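# Move the alphabetically first lettered box into the door tote

## Task

Find the box in the office whose top letter is earliest in the alphabet and place it inside the tote beside the door, fully within the tote's rim. All other boxes must stay on their own desks. The robot must not tip over or finish leaning, and the result must hold without the robot supporting it.

## Robot and tools

Robot: a Hello Robot Stretch 4 with a single arm. It has an omni-wheel base, a lift that rides a mast, an arm that telescopes forward, a wrist with yaw, pitch and roll, and a two-finger gripper. It stands about 1.6 m tall, and the base rim lies within 0.23 m of the base origin. Cameras: head_camera, head_left_camera, head_right_camera (fisheye) and wrist_camera. A loose object may occasionally get a short shove from outside.

Frames: the base frame sits on the floor under the base centre, with x forward, y left and z up. hand_pose is given in this frame. It is the point between the fingers, 0.015 m back from the tips, and the printed value may be a little off. The odometry frame is the base frame as it was at scene start. base_odometry counts wheel turns, so slipping shows up as travel. Heading runs from -3.142 to 3.142, positive to the left.

execute_actions(actions, cameras): actions is a list holding one action or none. An empty list just reports state and images. An action may contain base, joints or both, plus optional pace and contact_limits. The alternative is {"end_of_arm": "enable_torque"} on its own, which re-enables wrist or gripper motors that have shut off. All motions in an action start together.
- base takes exactly one key, each a relative offset from where the base last reported itself. translate_m: straight drive in metres, forward positive, -2 to 2. strafe_m: sideways in metres, left positive, -2 to 2. rotate_rad: turn in place in radians, counter-clockwise positive, -3.2 to 3.2.
- joints is a dict of absolute targets by name. lift_m 0 to 1.2 m. arm_m 0 to 0.55 m of extension. wrist_yaw_rad -1.134 to 4.276 (0 forward, positive left, 3.14 stowed; above 3.4 the arm may block it). wrist_pitch_rad -1.117 to 4.259 (0 level, 1.57 pointing down). wrist_roll_rad -1.117 to 4.259 (0 keeps the fingers level; positive turns clockwise as seen from behind). gripper_m 0 to 0.08 m, the finger gap. Targets outside a joint's range are clipped and reported. Unknown keys or other bad values cause the whole call to be rejected, and nothing moves.
- pace: "slow", "default", "fast" or "max". Base speeds are 0.1/0.3/0.4/0.6 m/s and 1/2/3/4 rad/s. With the lift above 0.2 these are capped further, down to 0.3 m/s and 1 rad/s at lift 1.2.
- contact_limits: {"arm_m": 0 to 0.75}, how hard the arm may push before it stops. Default 0.5.
- A single action runs for at most 15 s. Any joint or base left out of an action may keep pushing toward its previous target.
- cameras: a list of names, or "all". Omitting it or passing null means all; [] means none.
To unfold at the start, send lift_m 0.4 and wrist_yaw_rad 0 together.

wait(seconds 0 to 10): sends no command and returns state and images. zoom_image(camera, region [x0,y0,x1,y1] in pixels, at most 504x504): gives a closer look at the latest full image. read_manual: licence text only. finished_scene(scene): ends the scene for good and says whether the task succeeded. The goal must already be met and stable when you call it. Replying without a tool call ends all remaining scenes.

Results: base_status and joint_status report how each motion ended. "done": reached target; for the base this only means the wheels turned the commanded amount. "off_target": stopped short and possibly still pushing. "contact_stop_at_<key>": hit something; that part drops its target and may go slack, so a slack lift can sink and slack wheels can roll. "limit_stop_at_<name>": a built-in limit. "limit_stop_at_tilt": lean above 6 degrees; lift, arm and wheels go slack. "limit_stop_at_own_body": self-collision. This is likely with pitch below -0.2 combined with roll below -0.4 or above 4. "torque_fault": a wrist or gripper motor went limp and needs enable_torque. If a call reports a stop, later calls in that same reply do not run. on_its_own lists things that were not commanded; "held at" there means the held target. joint_positions, hand_pose, lidar_m (12 sectors of 30 degrees, first straight ahead, then counter-clockwise; "-" means nothing seen or closer than 0.25 m; it sees from about 0.15 m up and misses glass and thin legs), wrist_depth_mm (7x7 median depths, 100-2000 mm). turned_by_wheels vs turned_by_imu: a gap above about 0.1 rad means a collision or slip, and the heading error is roughly the difference. base_tilt in degrees, forward and right positive, with a fixed offset of up to about 1.5 degrees. motor_effort in percent with the peak in brackets, each motor with a constant offset. wheel efforts are positive for turning right.

Gripping: command a gap smaller than the object's width. Once closed on an object, the reading stays above the command, and "off_target" indicates something is held. If gripper effort sits beyond about 50 from zero, the motor faults and the object may fall. A level gripper carrying more than about 2.7 kg faults the wrist.

Avoid: dropping objects, knocking boxes off desks, hard pushes, and pressing the gripper into things during base or arm moves. Never turn or drive with more than 1 kg held and arm_m above 0.2, especially at fast or max, because it can tip. Heavy pulling or pushing with the gripper raised can also tip it.

Calibration: a camera_calibration line is given per camera, with K, distortion and T_world_to_cam mapping the base frame to the camera. Small per-scene errors apply, and these grow for the wrist camera when the arm is extended.

Each tool is called after "Emit:" as a command line: name --argument value for each argument, lists and objects as JSON in quotes; but a table of rows of numbers goes row by row, as --pt "numbers of a row", without its own name.

## Session

Emit:
execute_actions --actions '[]'

Scene clock: 0.00 s.
base_odometry: x=+0.000 y=+0.000 heading=+0.000 (m, m, rad; odometry frame)
turned_by_wheels: +0.000 (rad since the last result)
turned_by_imu: +0.000 (rad since the last result)
base_tilt: forward=+0.3 right=+0.6 (deg)
lidar_m: 0.95 0.77 0.75 0.88 0.76 0.75 0.86 0.92 0.91 1.04 1.63 2.14
base_status: not commanded
joint_positions: lift_m=+0.247 arm_m=+0.001 wrist_yaw_rad=+3.160 wrist_pitch_rad=+0.007 wrist_roll_rad=+0.012 gripper_m=+0.040
joint_status: not commanded
motor_effort: lift_m=+19 arm_m=-1 wrist_yaw_rad=-4 wrist_pitch_rad=-10 wrist_roll_rad=+2 gripper_m=-1 wheel_0=+0 wheel_1=-2 wheel_2=+1 (%)
hand_pose: x=-0.0424 y=+0.0835 z=+0.4241 quat_wxyz=(-0.009, -0.004, +0.006, +1.000) (m; base frame)
wrist_depth_mm: - 135 146 1499 1708 1430 1281 / - 108 135 1464 1576 854 723 / - 111 137 1397 1366 1336 1255 / - 138 193 1499 1618 1336 1255 / 204 1025 1229 1537 1661 1366 1281 / 212 991 134 1255 147 1205 1229 / 210 - - 991 - - 931
pictures: head_camera, head_left_camera, head_right_camera, wrist_camera
Images, in order (width x height): head_camera 420x560, head_left_camera 420x672, head_right_camera 420x672, wrist_camera 616x392.

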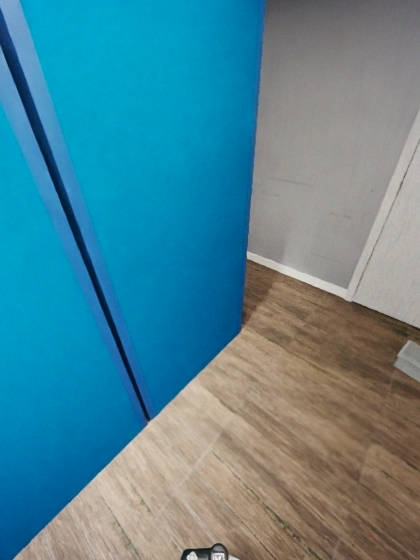

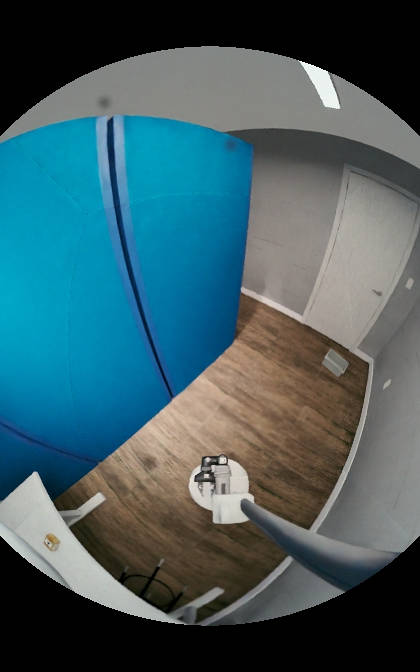

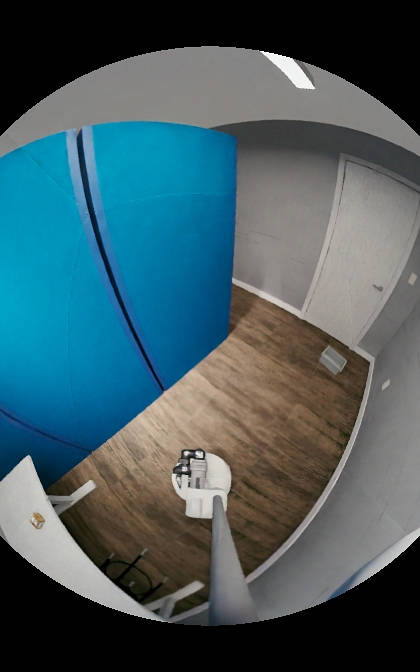

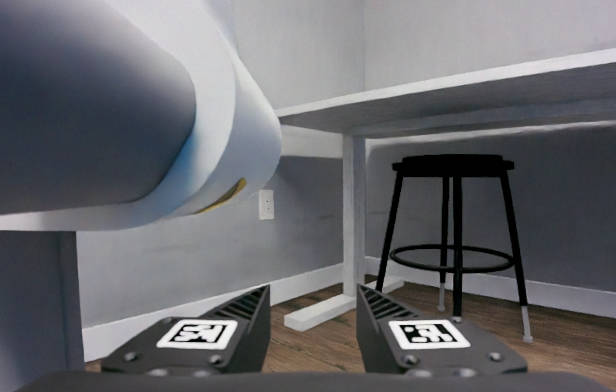

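Emit:
zoom_image --camera "head_left_camera" --region '[20, 510, 90, 570]'

Region (20, 510, 90, 570) of head_left_camera's 420x672 image, scaled by 7.200, with more detail than that image has; it fills the top 432 rows of this view, and the rest is white.

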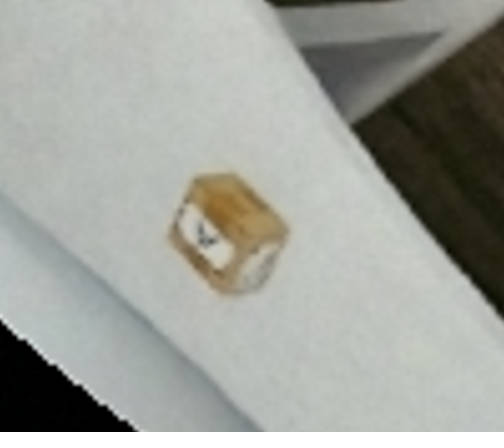

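Emit:
execute_actions --actions '[{"base":{"rotate_rad":2.3},"pace":"fast"}]' --cameras '["head_camera","head_left_camera"]'

Scene clock: 4.97 s.
base_odometry: x=+0.000 y=+0.000 heading=+2.300 (m, m, rad; odometry frame)
turned_by_wheels: +2.300 (rad since the last result)
turned_by_imu: +2.307 (rad since the last result)
base_tilt: forward=+0.2 right=+0.7 (deg)
lidar_m: 0.75 0.77 0.96 0.91 0.93 1.18 1.65 1.26 0.83 0.76 0.77 0.83
base_status: done
joint_positions: lift_m=+0.247 arm_m=+0.001 wrist_yaw_rad=+3.160 wrist_pitch_rad=+0.007 wrist_roll_rad=+0.012 gripper_m=+0.040
joint_status: not commanded
motor_effort: lift_m=+19(18) arm_m=-1(1) wrist_yaw_rad=-2(4) wrist_pitch_rad=-10(8) wrist_roll_rad=+1(2) gripper_m=+0(0) wheel_0=+0(9) wheel_1=+1(13) wheel_2=+1(11) (%)
hand_pose: x=-0.0424 y=+0.0835 z=+0.4241 quat_wxyz=(-0.009, -0.004, +0.006, +1.000) (m; base frame)
wrist_depth_mm: - 135 147 - - 1464 1098 / - 108 135 - - 1464 1060 / - 112 137 - - 1499 1060 / - 138 193 - - 1499 1060 / 204 - - - - 1499 1060 / 212 1308 135 1366 147 1308 1060 / 210 - - 991 - - 931
pictures: head_camera, head_left_camera
Images, in order (width x height): head_camera 420x560, head_left_camera 420x672.

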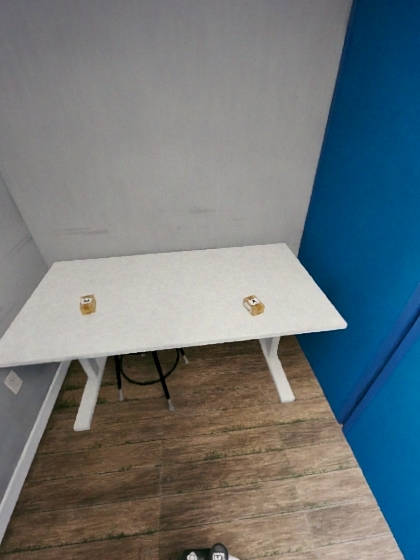

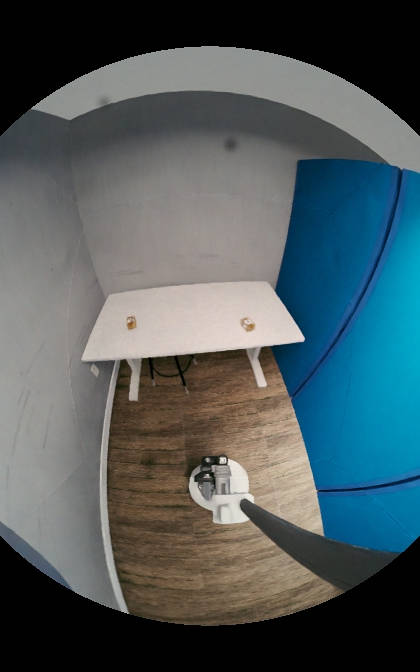

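Emit:
zoom_image --camera "head_camera" --region '[60, 280, 290, 330]'

Emit:
zoom_image --camera "head_camera" --region '[230, 285, 280, 325]'

Emit:
zoom_image --camera "head_camera" --region '[62, 285, 112, 325]'

Region (60, 280, 290, 330) of head_camera's 420x560 image, scaled by 2.191, with more detail than that image has; it fills the top 110 rows of this view, and the rest is white.

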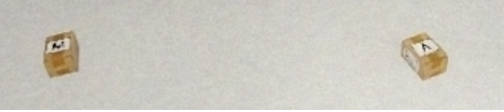

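Region (230, 285, 280, 325) of head_camera's 420x560 image, scaled by 10.080, with more detail than that image has; it fills the top 403 rows of this view, and the rest is white.

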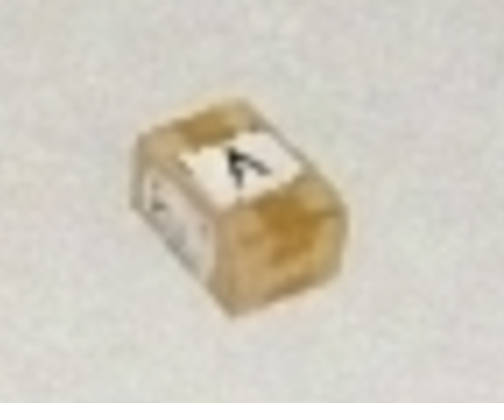

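Region (62, 285, 112, 325) of head_camera's 420x560 image, scaled by 10.080, with more detail than that image has; it fills the top 403 rows of this view, and the rest is white.

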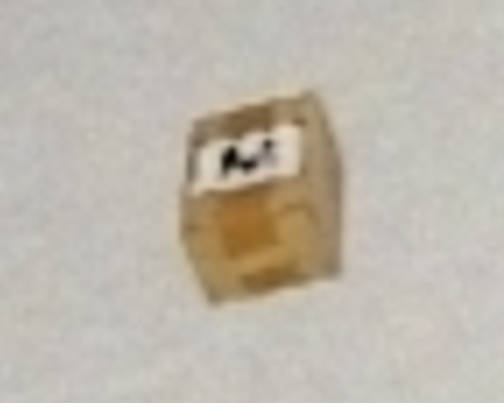

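Emit:
execute_actions --actions '[{"base":{"translate_m":0.4},"pace":"fast"}]' --cameras '["head_camera"]'

Emit:
zoom_image --camera "head_camera" --region '[220, 340, 320, 420]'

Emit:
zoom_image --camera "head_camera" --region '[0, 340, 100, 420]'

Scene clock: 13.00 s.
base_odometry: x=-0.267 y=+0.298 heading=+2.300 (m, m, rad; odometry frame)
turned_by_wheels: +0.000 (rad since the last result)
turned_by_imu: -0.003 (rad since the last result)
base_tilt: forward=+0.3 right=+0.7 (deg)
lidar_m: 0.36 0.36 0.46 0.98 0.97 1.24 2.19 1.20 0.78 0.72 0.61 0.40
base_status: done
joint_positions: lift_m=+0.247 arm_m=+0.001 wrist_yaw_rad=+3.160 wrist_pitch_rad=+0.007 wrist_roll_rad=+0.012 gripper_m=+0.040
joint_status: not commanded
motor_effort: lift_m=+18(18) arm_m=-1(1) wrist_yaw_rad=-2(3) wrist_pitch_rad=-7(8) wrist_roll_rad=+3(3) gripper_m=+0(1) wheel_0=-1(9) wheel_1=-1(5) wheel_2=+1(16) (%)
hand_pose: x=-0.0424 y=+0.0835 z=+0.4241 quat_wxyz=(-0.009, -0.004, +0.006, +1.000) (m; base frame)
wrist_depth_mm: - 135 146 - - 1499 1138 / - 109 135 - - 1537 1098 / - 111 137 - - 1576 1118 / - 138 193 - - 1576 1118 / 204 - - - - 1576 1138 / 212 1336 134 1366 147 1281 1098 / 209 - - 991 - - 931
pictures: head_camera
Images, in order (width x height): head_camera 420x560.

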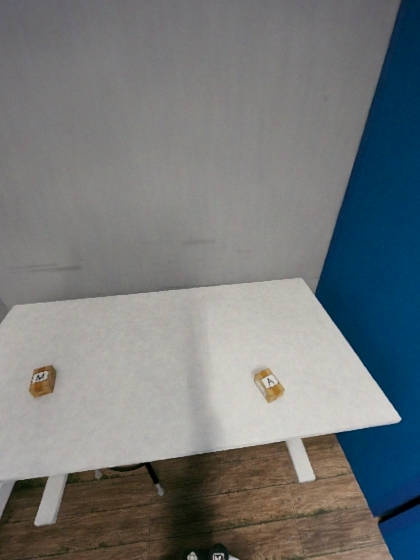

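Region (220, 340, 320, 420) of head_camera's 420x560 image, scaled by 5.040, with more detail than that image has; it fills the top 403 rows of this view, and the rest is white.

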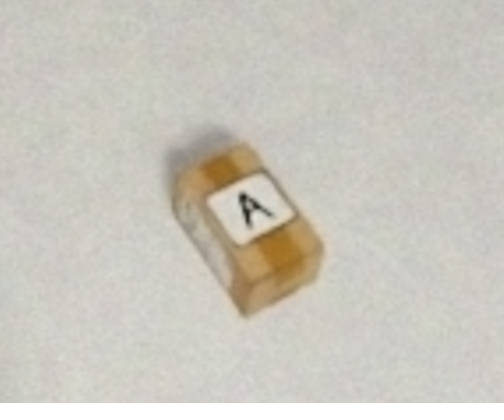

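Region (0, 340, 100, 420) of head_camera's 420x560 image, scaled by 5.040, with more detail than that image has; it fills the top 403 rows of this view, and the rest is white.

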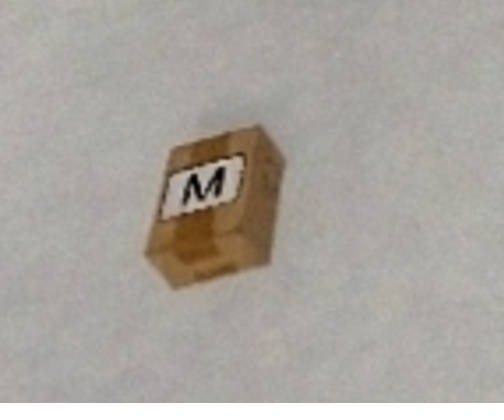

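Emit:
execute_actions --actions '[{"base":{"strafe_m":-0.077},"joints":{"lift_m":0.93,"wrist_yaw_rad":0,"wrist_pitch_rad":1.57,"wrist_roll_rad":-0.4,"gripper_m":0.08},"pace":"fast"}]' --cameras '[]'

Emit:
execute_actions --actions '[{"joints":{"arm_m":0.37,"wrist_roll_rad":-0.47},"pace":"fast"}]' --cameras '["head_camera","wrist_camera"]'

Scene clock: 24.87 s.
base_odometry: x=-0.209 y=+0.350 heading=+2.300 (m, m, rad; odometry frame)
turned_by_wheels: +0.000 (rad since the last result)
turned_by_imu: -0.003 (rad since the last result)
base_tilt: forward=+0.3 right=+0.6 (deg)
lidar_m: 0.38 0.38 0.48 1.04 1.08 1.36 2.09 1.06 0.71 0.64 0.63 0.41
base_status: done
joint_positions: lift_m=+0.930 arm_m=+0.001 wrist_yaw_rad=+0.000 wrist_pitch_rad=+1.570 wrist_roll_rad=-0.400 gripper_m=+0.080
joint_status: all done
motor_effort: lift_m=+22(22) arm_m=-1(1) wrist_yaw_rad=-2(5) wrist_pitch_rad=+0(2) wrist_roll_rad=+2(2) gripper_m=+1(2) wheel_0=-3(12) wheel_1=+0(7) wheel_2=+0(0) (%)
hand_pose: x=+0.1720 y=-0.0874 z=+0.8953 quat_wxyz=(+0.693, -0.141, +0.693, +0.140) (m; base frame)
wrist_depth_mm: 1025 1025 1025 1025 1008 317 315 / 1025 1025 1025 1025 1008 1008 866 / 1025 1042 1042 1025 1008 1025 878 / 1042 1042 820 1025 1025 1008 809 / 1042 1042 831 831 1042 1042 798 / 1060 1042 831 831 1042 891 723 / - - 142 1042 1060 - -
pictures: none
No camera images: the call's "cameras" was empty. Leave "cameras" out to get every camera's image.

Scene clock: 26.73 s.
base_odometry: x=-0.209 y=+0.350 heading=+2.300 (m, m, rad; odometry frame)
turned_by_wheels: +0.000 (rad since the last result)
turned_by_imu: -0.001 (rad since the last result)
base_tilt: forward=+0.3 right=+0.6 (deg)
lidar_m: 0.37 0.36 0.48 0.98 1.06 1.33 2.08 1.05 0.70 0.63 0.61 0.41
base_status: not commanded
joint_positions: lift_m=+0.930 arm_m=+0.369 wrist_yaw_rad=+0.000 wrist_pitch_rad=+1.570 wrist_roll_rad=-0.470 gripper_m=+0.080
joint_status: all done
motor_effort: lift_m=+22(21) arm_m=+6(8) wrist_yaw_rad=-4(4) wrist_pitch_rad=+0(1) wrist_roll_rad=+3(0) gripper_m=+1(1) wheel_0=-3(3) wheel_1=+0(0) wheel_2=-1(0) (%)
hand_pose: x=+0.5400 y=-0.0874 z=+0.8953 quat_wxyz=(+0.688, -0.165, +0.687, +0.165) (m; base frame)
wrist_depth_mm: 322 320 319 319 317 317 315 / 324 324 322 320 319 317 317 / 325 325 324 322 322 319 317 / 329 327 325 322 322 322 320 / 329 329 327 276 324 322 322 / 1060 329 327 327 324 325 324 / - - 142 329 327 - -
pictures: head_camera, wrist_camera
camera_calibration (this result's frames):
wrist_camera: T_world_to_cam=[[0.447924, -0.893996, -0.0116218, -0.306653], [-0.893026, -0.44799, 0.0425381, 0.456024], [-0.0432353, -0.00867526, -0.999027, 1.07096], [0, 0, 0, 1]] pos_world=[0.590902, -0.060561, 1.04695]
Images, in order (width x height): head_camera 420x560, wrist_camera 616x392.

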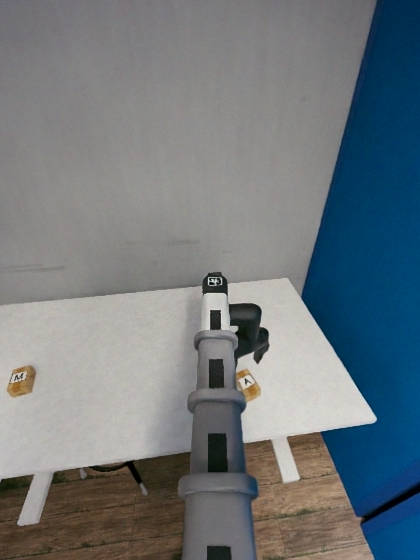

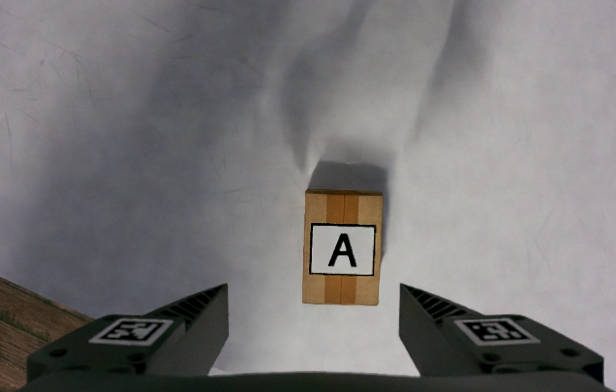

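Emit:
execute_actions --actions '[{"base":{"strafe_m":-0.018},"joints":{"arm_m":0.386,"lift_m":0.84,"wrist_roll_rad":-0.44},"pace":"fast"}]' --cameras '["wrist_camera"]'

Scene clock: 42.57 s.
base_odometry: x=-0.196 y=+0.362 heading=+2.300 (m, m, rad; odometry frame)
turned_by_wheels: +0.000 (rad since the last result)
turned_by_imu: -0.001 (rad since the last result)
base_tilt: forward=+0.3 right=+0.7 (deg)
lidar_m: 0.36 0.38 0.48 0.99 1.09 1.36 2.09 1.02 0.67 0.63 0.62 0.40
base_status: done
joint_positions: lift_m=+0.840 arm_m=+0.385 wrist_yaw_rad=+0.000 wrist_pitch_rad=+1.570 wrist_roll_rad=-0.440 gripper_m=+0.080
joint_status: all done
motor_effort: lift_m=+16(18) arm_m=+6(5) wrist_yaw_rad=-3(3) wrist_pitch_rad=+1(2) wrist_roll_rad=+3(5) gripper_m=+0(0) wheel_0=+1(8) wheel_1=+0(12) wheel_2=+0(1) (%)
hand_pose: x=+0.5559 y=-0.0874 z=+0.8058 quat_wxyz=(+0.690, -0.154, +0.690, +0.154) (m; base frame)
wrist_depth_mm: 234 232 231 231 230 229 228 / 235 234 233 232 230 230 229 / 236 236 234 233 232 231 231 / 237 236 236 235 234 233 232 / 239 238 237 186 235 235 233 / 240 239 187 187 187 235 235 / - - 142 188 187 - -
pictures: wrist_camera
camera_calibration (this result's frames):
wrist_camera: T_world_to_cam=[[0.420835, -0.907061, -0.0117507, -0.300815], [-0.906083, -0.420935, 0.042751, 0.483525], [-0.0437241, -0.00734397, -0.999017, 0.982565], [0, 0, 0, 1]] pos_world=[0.607669, -0.062109, 0.957392]
Images, in order (width x height): wrist_camera 616x392.

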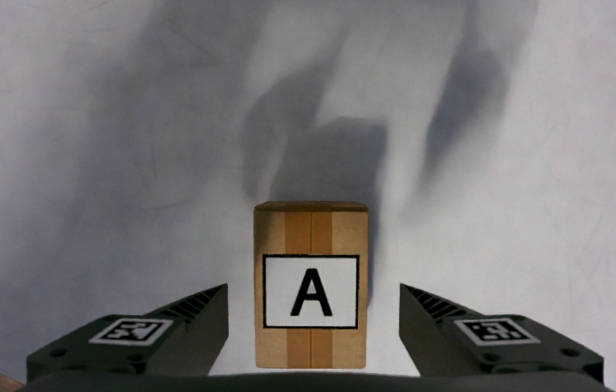

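Emit:
execute_actions --actions '[{"joints":{"lift_m":0.785}}]' --cameras '[]'

Emit:
execute_actions --actions '[{"joints":{"gripper_m":0.04}}]' --cameras '["wrist_camera"]'

Emit:
execute_actions --actions '[{"joints":{"lift_m":0.84}}]' --cameras '["wrist_camera"]'

Scene clock: 47.77 s.
base_odometry: x=-0.196 y=+0.362 heading=+2.300 (m, m, rad; odometry frame)
turned_by_wheels: +0.000 (rad since the last result)
turned_by_imu: -0.001 (rad since the last result)
base_tilt: forward=+0.3 right=+0.6 (deg)
lidar_m: 0.36 0.37 0.49 1.00 1.08 1.34 2.08 1.04 0.68 0.62 0.61 0.41
base_status: not commanded
joint_positions: lift_m=+0.785 arm_m=+0.385 wrist_yaw_rad=+0.000 wrist_pitch_rad=+1.570 wrist_roll_rad=-0.440 gripper_m=+0.080
joint_status: all done
motor_effort: lift_m=+15(18) arm_m=+7(7) wrist_yaw_rad=-3(3) wrist_pitch_rad=+1(1) wrist_roll_rad=+4(4) gripper_m=+0(2) wheel_0=+1(1) wheel_1=+0(0) wheel_2=+0(0) (%)
hand_pose: x=+0.5559 y=-0.0874 z=+0.7508 quat_wxyz=(+0.690, -0.154, +0.690, +0.154) (m; base frame)
wrist_depth_mm: 179 179 178 177 176 175 - / 180 179 179 178 177 176 176 / 181 180 180 179 178 178 177 / 182 181 181 180 179 178 178 / 183 182 181 131 180 179 179 / 185 183 132 131 131 180 - / - - 132 132 132 - -
pictures: none
No camera images: the call's "cameras" was empty. Leave "cameras" out to get every camera's image.

Scene clock: 48.77 s.
base_odometry: x=-0.196 y=+0.362 heading=+2.300 (m, m, rad; odometry frame)
turned_by_wheels: +0.000 (rad since the last result)
turned_by_imu: +0.000 (rad since the last result)
base_tilt: forward=+0.3 right=+0.7 (deg)
lidar_m: 0.37 0.38 0.46 1.02 1.08 1.35 2.07 1.05 0.68 0.62 0.61 0.41
base_status: not commanded
joint_positions: lift_m=+0.785 arm_m=+0.385 wrist_yaw_rad=+0.000 wrist_pitch_rad=+1.570 wrist_roll_rad=-0.440 gripper_m=+0.059
joint_status: gripper_m off_target (ended at +0.059, target +0.040)
on_its_own: gripper_m is held at +0.054, not at your +0.040, by its contact guard: the fingers met something
motor_effort: lift_m=+16(16) arm_m=+6(7) wrist_yaw_rad=-3(0) wrist_pitch_rad=+1(0) wrist_roll_rad=+2(3) gripper_m=-39(37) wheel_0=+1(1) wheel_1=+0(0) wheel_2=+0(0) (%)
hand_pose: x=+0.5559 y=-0.0874 z=+0.7508 quat_wxyz=(+0.690, -0.154, +0.690, +0.154) (m; base frame)
wrist_depth_mm: 179 179 178 177 176 175 - / 180 179 179 178 177 177 176 / 181 180 180 179 178 177 177 / 182 181 181 179 179 179 178 / 183 182 181 131 180 179 179 / 185 183 132 131 131 180 180 / 185 - 131 132 131 - -
pictures: wrist_camera
camera_calibration (this result's frames):
wrist_camera: T_world_to_cam=[[0.42077, -0.907091, -0.0117672, -0.301411], [-0.906111, -0.420871, 0.0427864, 0.485861], [-0.0437637, -0.00734085, -0.999015, 0.927661], [0, 0, 0, 1]] pos_world=[0.607667, -0.0621127, 0.902412]
Images, in order (width x height): wrist_camera 616x392.

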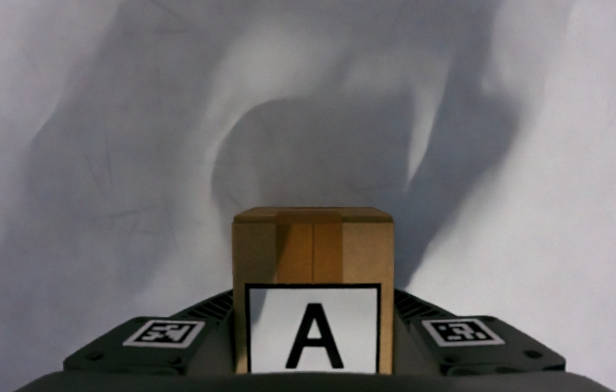

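Scene clock: 49.90 s.
base_odometry: x=-0.196 y=+0.362 heading=+2.300 (m, m, rad; odometry frame)
turned_by_wheels: +0.000 (rad since the last result)
turned_by_imu: +0.000 (rad since the last result)
base_tilt: forward=+0.3 right=+0.7 (deg)
lidar_m: 0.36 0.39 0.48 1.02 1.08 1.33 2.07 1.03 0.68 0.61 0.63 0.43
base_status: not commanded
joint_positions: lift_m=+0.840 arm_m=+0.385 wrist_yaw_rad=+0.000 wrist_pitch_rad=+1.570 wrist_roll_rad=-0.440 gripper_m=+0.059
joint_status: all done
on_its_own: gripper_m is held at +0.054, not at your +0.040, by its contact guard: the fingers met something
motor_effort: lift_m=+22(24) arm_m=+6(6) wrist_yaw_rad=-4(6) wrist_pitch_rad=-1(1) wrist_roll_rad=+4(3) gripper_m=-39(39) wheel_0=+1(1) wheel_1=+0(0) wheel_2=+0(0) (%)
hand_pose: x=+0.5559 y=-0.0874 z=+0.8053 quat_wxyz=(+0.690, -0.154, +0.690, +0.154) (m; base frame)
wrist_depth_mm: 233 232 231 230 229 228 228 / 234 233 232 231 230 229 229 / 236 235 234 233 232 230 229 / 237 236 236 234 233 232 231 / 238 237 236 131 234 233 232 / 240 238 132 131 131 234 233 / 241 - 131 132 132 - -
pictures: wrist_camera
camera_calibration (this result's frames):
wrist_camera: T_world_to_cam=[[0.420772, -0.90709, -0.0117498, -0.300789], [-0.906112, -0.420872, 0.0427488, 0.48357], [-0.0437222, -0.00734091, -0.999017, 0.982078], [0, 0, 0, 1]] pos_world=[0.607671, -0.0621126, 0.956907]
Images, in order (width x height): wrist_camera 616x392.

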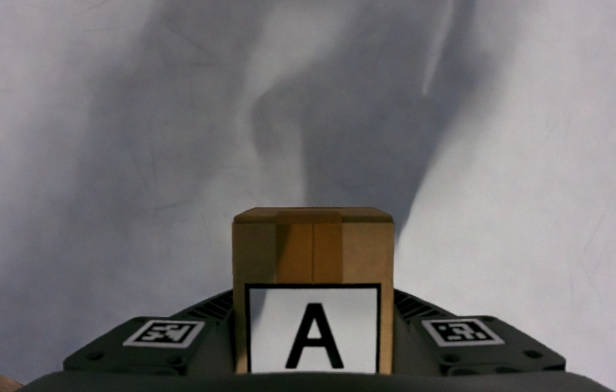

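Emit:
execute_actions --actions '[{"base":{"rotate_rad":3.08},"joints":{"arm_m":0.1,"wrist_roll_rad":0}}]' --cameras '["head_camera"]'

Emit:
execute_actions --actions '[{"base":{"translate_m":1.5},"joints":{"lift_m":0.45},"pace":"fast"}]' --cameras '["head_camera","wrist_camera"]'

Scene clock: 56.27 s.
base_odometry: x=-0.196 y=+0.362 heading=-0.904 (m, m, rad; odometry frame)
turned_by_wheels: +3.080 (rad since the last result)
turned_by_imu: +3.091 (rad since the last result)
base_tilt: forward=+0.3 right=+0.6 (deg)
lidar_m: 2.06 1.08 0.71 0.63 0.64 0.44 0.37 0.40 0.47 0.91 1.10 1.31
base_status: done
joint_positions: lift_m=+0.840 arm_m=+0.101 wrist_yaw_rad=+0.000 wrist_pitch_rad=+1.570 wrist_roll_rad=+0.000 gripper_m=+0.059
joint_status: all done
on_its_own: gripper_m is held at +0.054, not at your +0.040, by its contact guard: the fingers met something
motor_effort: lift_m=+21(22) arm_m=-7(3) wrist_yaw_rad=-4(5) wrist_pitch_rad=-1(1) wrist_roll_rad=+3(10) gripper_m=-38(39) wheel_0=-3(10) wheel_1=+0(8) wheel_2=-1(10) (%)
hand_pose: x=+0.2723 y=-0.0874 z=+0.8053 quat_wxyz=(+0.707, +0.000, +0.707, +0.000) (m; base frame)
wrist_depth_mm: 931 931 931 946 917 917 917 / 946 931 946 931 931 931 917 / 946 931 946 946 931 917 917 / 960 946 946 946 931 931 931 / 960 960 759 131 946 946 946 / 960 960 132 132 131 946 931 / 904 - 132 132 132 - -
pictures: head_camera
Images, in order (width x height): head_camera 420x560.

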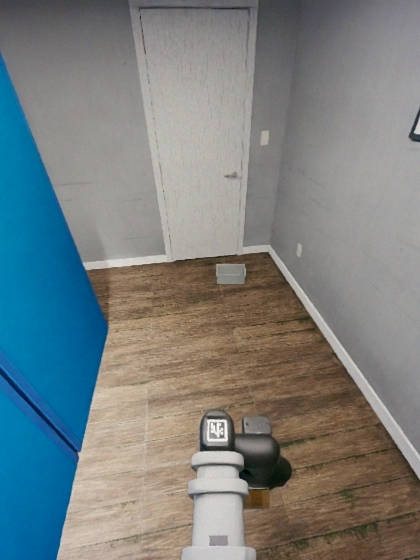

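Scene clock: 61.47 s.
base_odometry: x=+0.733 y=-0.817 heading=-0.903 (m, m, rad; odometry frame)
turned_by_wheels: +0.000 (rad since the last result)
turned_by_imu: -0.007 (rad since the last result)
base_tilt: forward=+0.3 right=+0.7 (deg)
lidar_m: 0.56 1.06 1.35 0.86 0.88 1.08 1.86 1.42 0.88 0.81 0.83 0.58
base_status: done
joint_positions: lift_m=+0.450 arm_m=+0.101 wrist_yaw_rad=+0.000 wrist_pitch_rad=+1.570 wrist_roll_rad=+0.000 gripper_m=+0.059
joint_status: all done
on_its_own: gripper_m is held at +0.054, not at your +0.040, by its contact guard: the fingers met something
motor_effort: lift_m=+16(16) arm_m=-6(7) wrist_yaw_rad=-3(4) wrist_pitch_rad=-2(1) wrist_roll_rad=+2(2) gripper_m=-38(39) wheel_0=+2(7) wheel_1=+0(5) wheel_2=+3(11) (%)
hand_pose: x=+0.2722 y=-0.0874 z=+0.4157 quat_wxyz=(+0.707, +0.000, +0.707, +0.000) (m; base frame)
wrist_depth_mm: 559 559 554 549 544 549 544 / 564 559 559 554 554 554 549 / 564 564 559 559 554 549 554 / 569 564 564 559 559 554 559 / 574 569 564 131 559 559 554 / 580 574 132 131 131 564 559 / 580 - 132 132 132 - -
pictures: head_camera, wrist_camera
camera_calibration (this result's frames):
wrist_camera: T_world_to_cam=[[-0.0059791, -0.99991, -0.0120352, -0.0778224], [-0.999077, 0.00546129, 0.0426065, 0.305746], [-0.0425369, 0.0122789, -0.999019, 0.581899], [0, 0, 0, 1]] pos_world=[0.329751, -0.0866302, 0.567365]
Images, in order (width x height): head_camera 420x560, wrist_camera 616x392.

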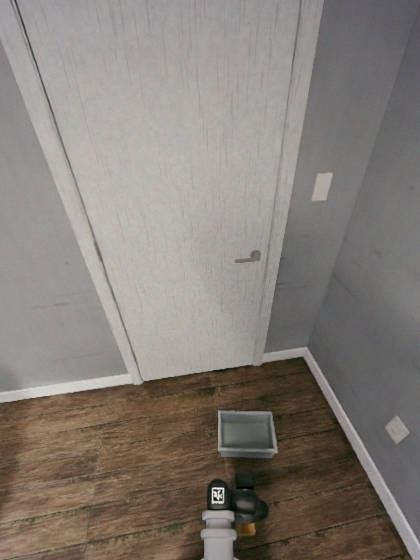

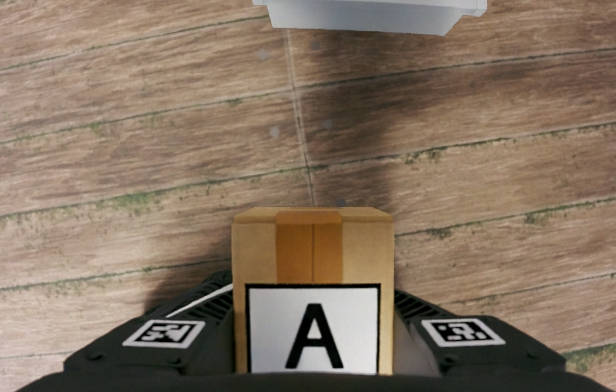

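Emit:
execute_actions --actions '[{"base":{"strafe_m":-0.055},"joints":{"arm_m":0.475,"lift_m":0.36},"pace":"fast"}]' --cameras '["head_camera","wrist_camera"]'

Scene clock: 65.70 s.
base_odometry: x=+0.690 y=-0.851 heading=-0.903 (m, m, rad; odometry frame)
turned_by_wheels: +0.000 (rad since the last result)
turned_by_imu: -0.002 (rad since the last result)
base_tilt: forward=+0.3 right=+0.6 (deg)
lidar_m: 0.54 1.06 1.33 0.92 0.92 1.15 1.84 1.34 0.81 0.76 0.76 0.58
base_status: done
joint_positions: lift_m=+0.360 arm_m=+0.474 wrist_yaw_rad=+0.000 wrist_pitch_rad=+1.570 wrist_roll_rad=+0.000 gripper_m=+0.059
joint_status: all done
on_its_own: gripper_m is held at +0.054, not at your +0.040, by its contact guard: the fingers met something
motor_effort: lift_m=+16(19) arm_m=+7(6) wrist_yaw_rad=-3(0) wrist_pitch_rad=+1(0) wrist_roll_rad=+3(3) gripper_m=-38(38) wheel_0=-1(11) wheel_1=+2(12) wheel_2=+0(5) (%)
hand_pose: x=+0.6450 y=-0.0874 z=+0.3257 quat_wxyz=(+0.707, +0.000, +0.707, +0.000) (m; base frame)
wrist_depth_mm: 469 469 462 466 462 462 459 / 473 469 469 466 462 462 459 / 473 473 368 459 462 466 462 / 477 477 402 466 469 466 466 / 480 477 357 131 433 469 469 / 484 480 132 131 131 473 473 / 484 - 132 132 131 - -
pictures: head_camera, wrist_camera
camera_calibration (this result's frames):
wrist_camera: T_world_to_cam=[[-0.00557194, -0.999912, -0.0120358, -0.0769392], [-0.999084, 0.00505588, 0.0424905, 0.682036], [-0.0424259, 0.0122615, -0.999024, 0.507777], [0, 0, 0, 1]] pos_world=[0.702526, -0.0866068, 0.477375]
Images, in order (width x height): head_camera 420x560, wrist_camera 616x392.

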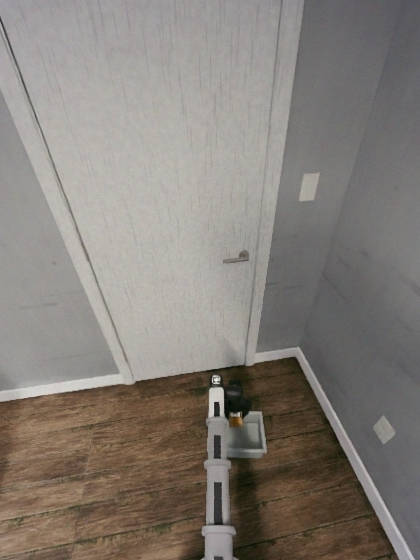

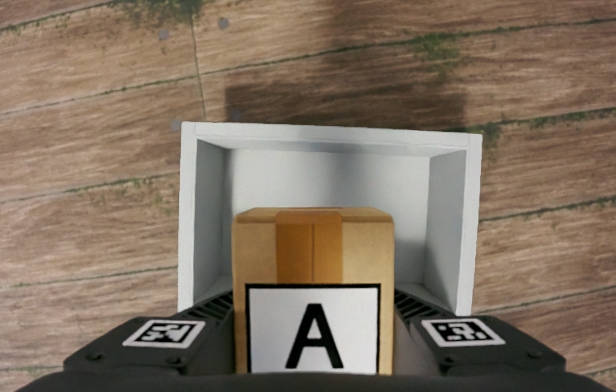

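Emit:
execute_actions --actions '[{"joints":{"lift_m":0.079}}]' --cameras '[]'

Emit:
execute_actions --actions '[{"joints":{"gripper_m":0.08}}]' --cameras '[]'

Emit:
execute_actions --actions '[{"joints":{"lift_m":0.25},"pace":"fast"}]' --cameras '["wrist_camera"]'

Scene clock: 71.27 s.
base_odometry: x=+0.690 y=-0.851 heading=-0.903 (m, m, rad; odometry frame)
turned_by_wheels: +0.000 (rad since the last result)
turned_by_imu: -0.002 (rad since the last result)
base_tilt: forward=+0.3 right=+0.6 (deg)
lidar_m: 0.57 1.08 1.34 0.90 0.93 1.17 1.84 1.36 0.82 0.76 0.77 0.57
base_status: not commanded
joint_positions: lift_m=+0.079 arm_m=+0.474 wrist_yaw_rad=+0.000 wrist_pitch_rad=+1.570 wrist_roll_rad=+0.000 gripper_m=+0.059
joint_status: all done
on_its_own: gripper_m is held at +0.054, not at your +0.040, by its contact guard: the fingers met something
motor_effort: lift_m=+16(14) arm_m=+7(7) wrist_yaw_rad=-3(2) wrist_pitch_rad=+0(1) wrist_roll_rad=+3(2) gripper_m=-38(38) wheel_0=-1(1) wheel_1=+2(2) wheel_2=+0(0) (%)
hand_pose: x=+0.6449 y=-0.0874 z=+0.0448 quat_wxyz=(+0.707, +0.000, +0.707, +0.000) (m; base frame)
wrist_depth_mm: - - - - - - - / 139 150 148 144 138 129 - / 155 191 190 189 189 187 187 / 157 192 191 190 189 189 187 / 159 193 192 131 190 190 189 / 158 194 132 131 131 190 191 / 154 - 131 132 132 - -
pictures: none
No camera images: the call's "cameras" was empty. Leave "cameras" out to get every camera's image.

Scene clock: 72.20 s.
base_odometry: x=+0.690 y=-0.851 heading=-0.903 (m, m, rad; odometry frame)
turned_by_wheels: +0.000 (rad since the last result)
turned_by_imu: +0.000 (rad since the last result)
base_tilt: forward=+0.3 right=+0.7 (deg)
lidar_m: 0.57 1.05 1.34 0.91 0.93 1.15 1.86 1.36 0.84 0.76 0.76 0.60
base_status: not commanded
joint_positions: lift_m=+0.079 arm_m=+0.474 wrist_yaw_rad=+0.000 wrist_pitch_rad=+1.570 wrist_roll_rad=+0.000 gripper_m=+0.080
joint_status: all done
motor_effort: lift_m=+16(16) arm_m=+7(7) wrist_yaw_rad=-2(2) wrist_pitch_rad=+0(3) wrist_roll_rad=+3(2) gripper_m=+1(39) wheel_0=-1(1) wheel_1=+2(2) wheel_2=+0(0) (%)
hand_pose: x=+0.6449 y=-0.0874 z=+0.0448 quat_wxyz=(+0.707, +0.000, +0.707, +0.000) (m; base frame)
wrist_depth_mm: - - - - - - - / 139 150 147 143 137 129 - / 156 191 190 190 189 188 187 / 157 192 191 190 190 189 188 / 158 193 193 142 190 190 189 / 158 191 143 142 146 191 190 / - - 138 143 143 - -
pictures: none
No camera images: the call's "cameras" was empty. Leave "cameras" out to get every camera's image.

Scene clock: 73.67 s.
base_odometry: x=+0.690 y=-0.851 heading=-0.903 (m, m, rad; odometry frame)
turned_by_wheels: +0.000 (rad since the last result)
turned_by_imu: +0.000 (rad since the last result)
base_tilt: forward=+0.3 right=+0.7 (deg)
lidar_m: 0.56 1.07 1.32 0.92 0.94 1.16 1.85 1.37 0.84 0.76 0.78 0.60
base_status: not commanded
joint_positions: lift_m=+0.250 arm_m=+0.474 wrist_yaw_rad=+0.000 wrist_pitch_rad=+1.570 wrist_roll_rad=+0.000 gripper_m=+0.080
joint_status: all done
motor_effort: lift_m=+21(25) arm_m=+7(7) wrist_yaw_rad=-3(2) wrist_pitch_rad=-1(0) wrist_roll_rad=+3(2) gripper_m=+1(0) wheel_0=-1(1) wheel_1=+2(2) wheel_2=+0(0) (%)
hand_pose: x=+0.6449 y=-0.0874 z=+0.2153 quat_wxyz=(+0.707, +0.000, +0.707, +0.000) (m; base frame)
wrist_depth_mm: 359 359 359 355 355 355 351 / 364 362 359 359 357 357 355 / 366 286 347 336 307 268 298 / 366 293 359 359 359 309 298 / 370 297 364 312 359 304 362 / 375 251 303 334 342 258 362 / - - 142 267 253 - -
pictures: wrist_camera
camera_calibration (this result's frames):
wrist_camera: T_world_to_cam=[[-0.00571857, -0.999911, -0.0120346, -0.078174], [-0.999075, 0.00519998, 0.0426907, 0.686642], [-0.0426243, 0.0122676, -0.999016, 0.397597], [0, 0, 0, 1]] pos_world=[0.702507, -0.0866151, 0.366952]
Images, in order (width x height): wrist_camera 616x392.

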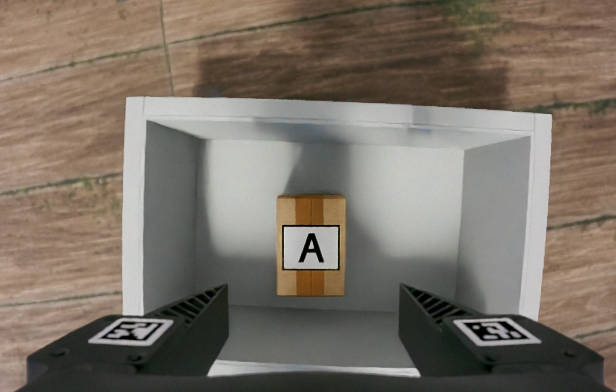

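Emit:
finished_scene --scene 1

The scene is finished: the task was done.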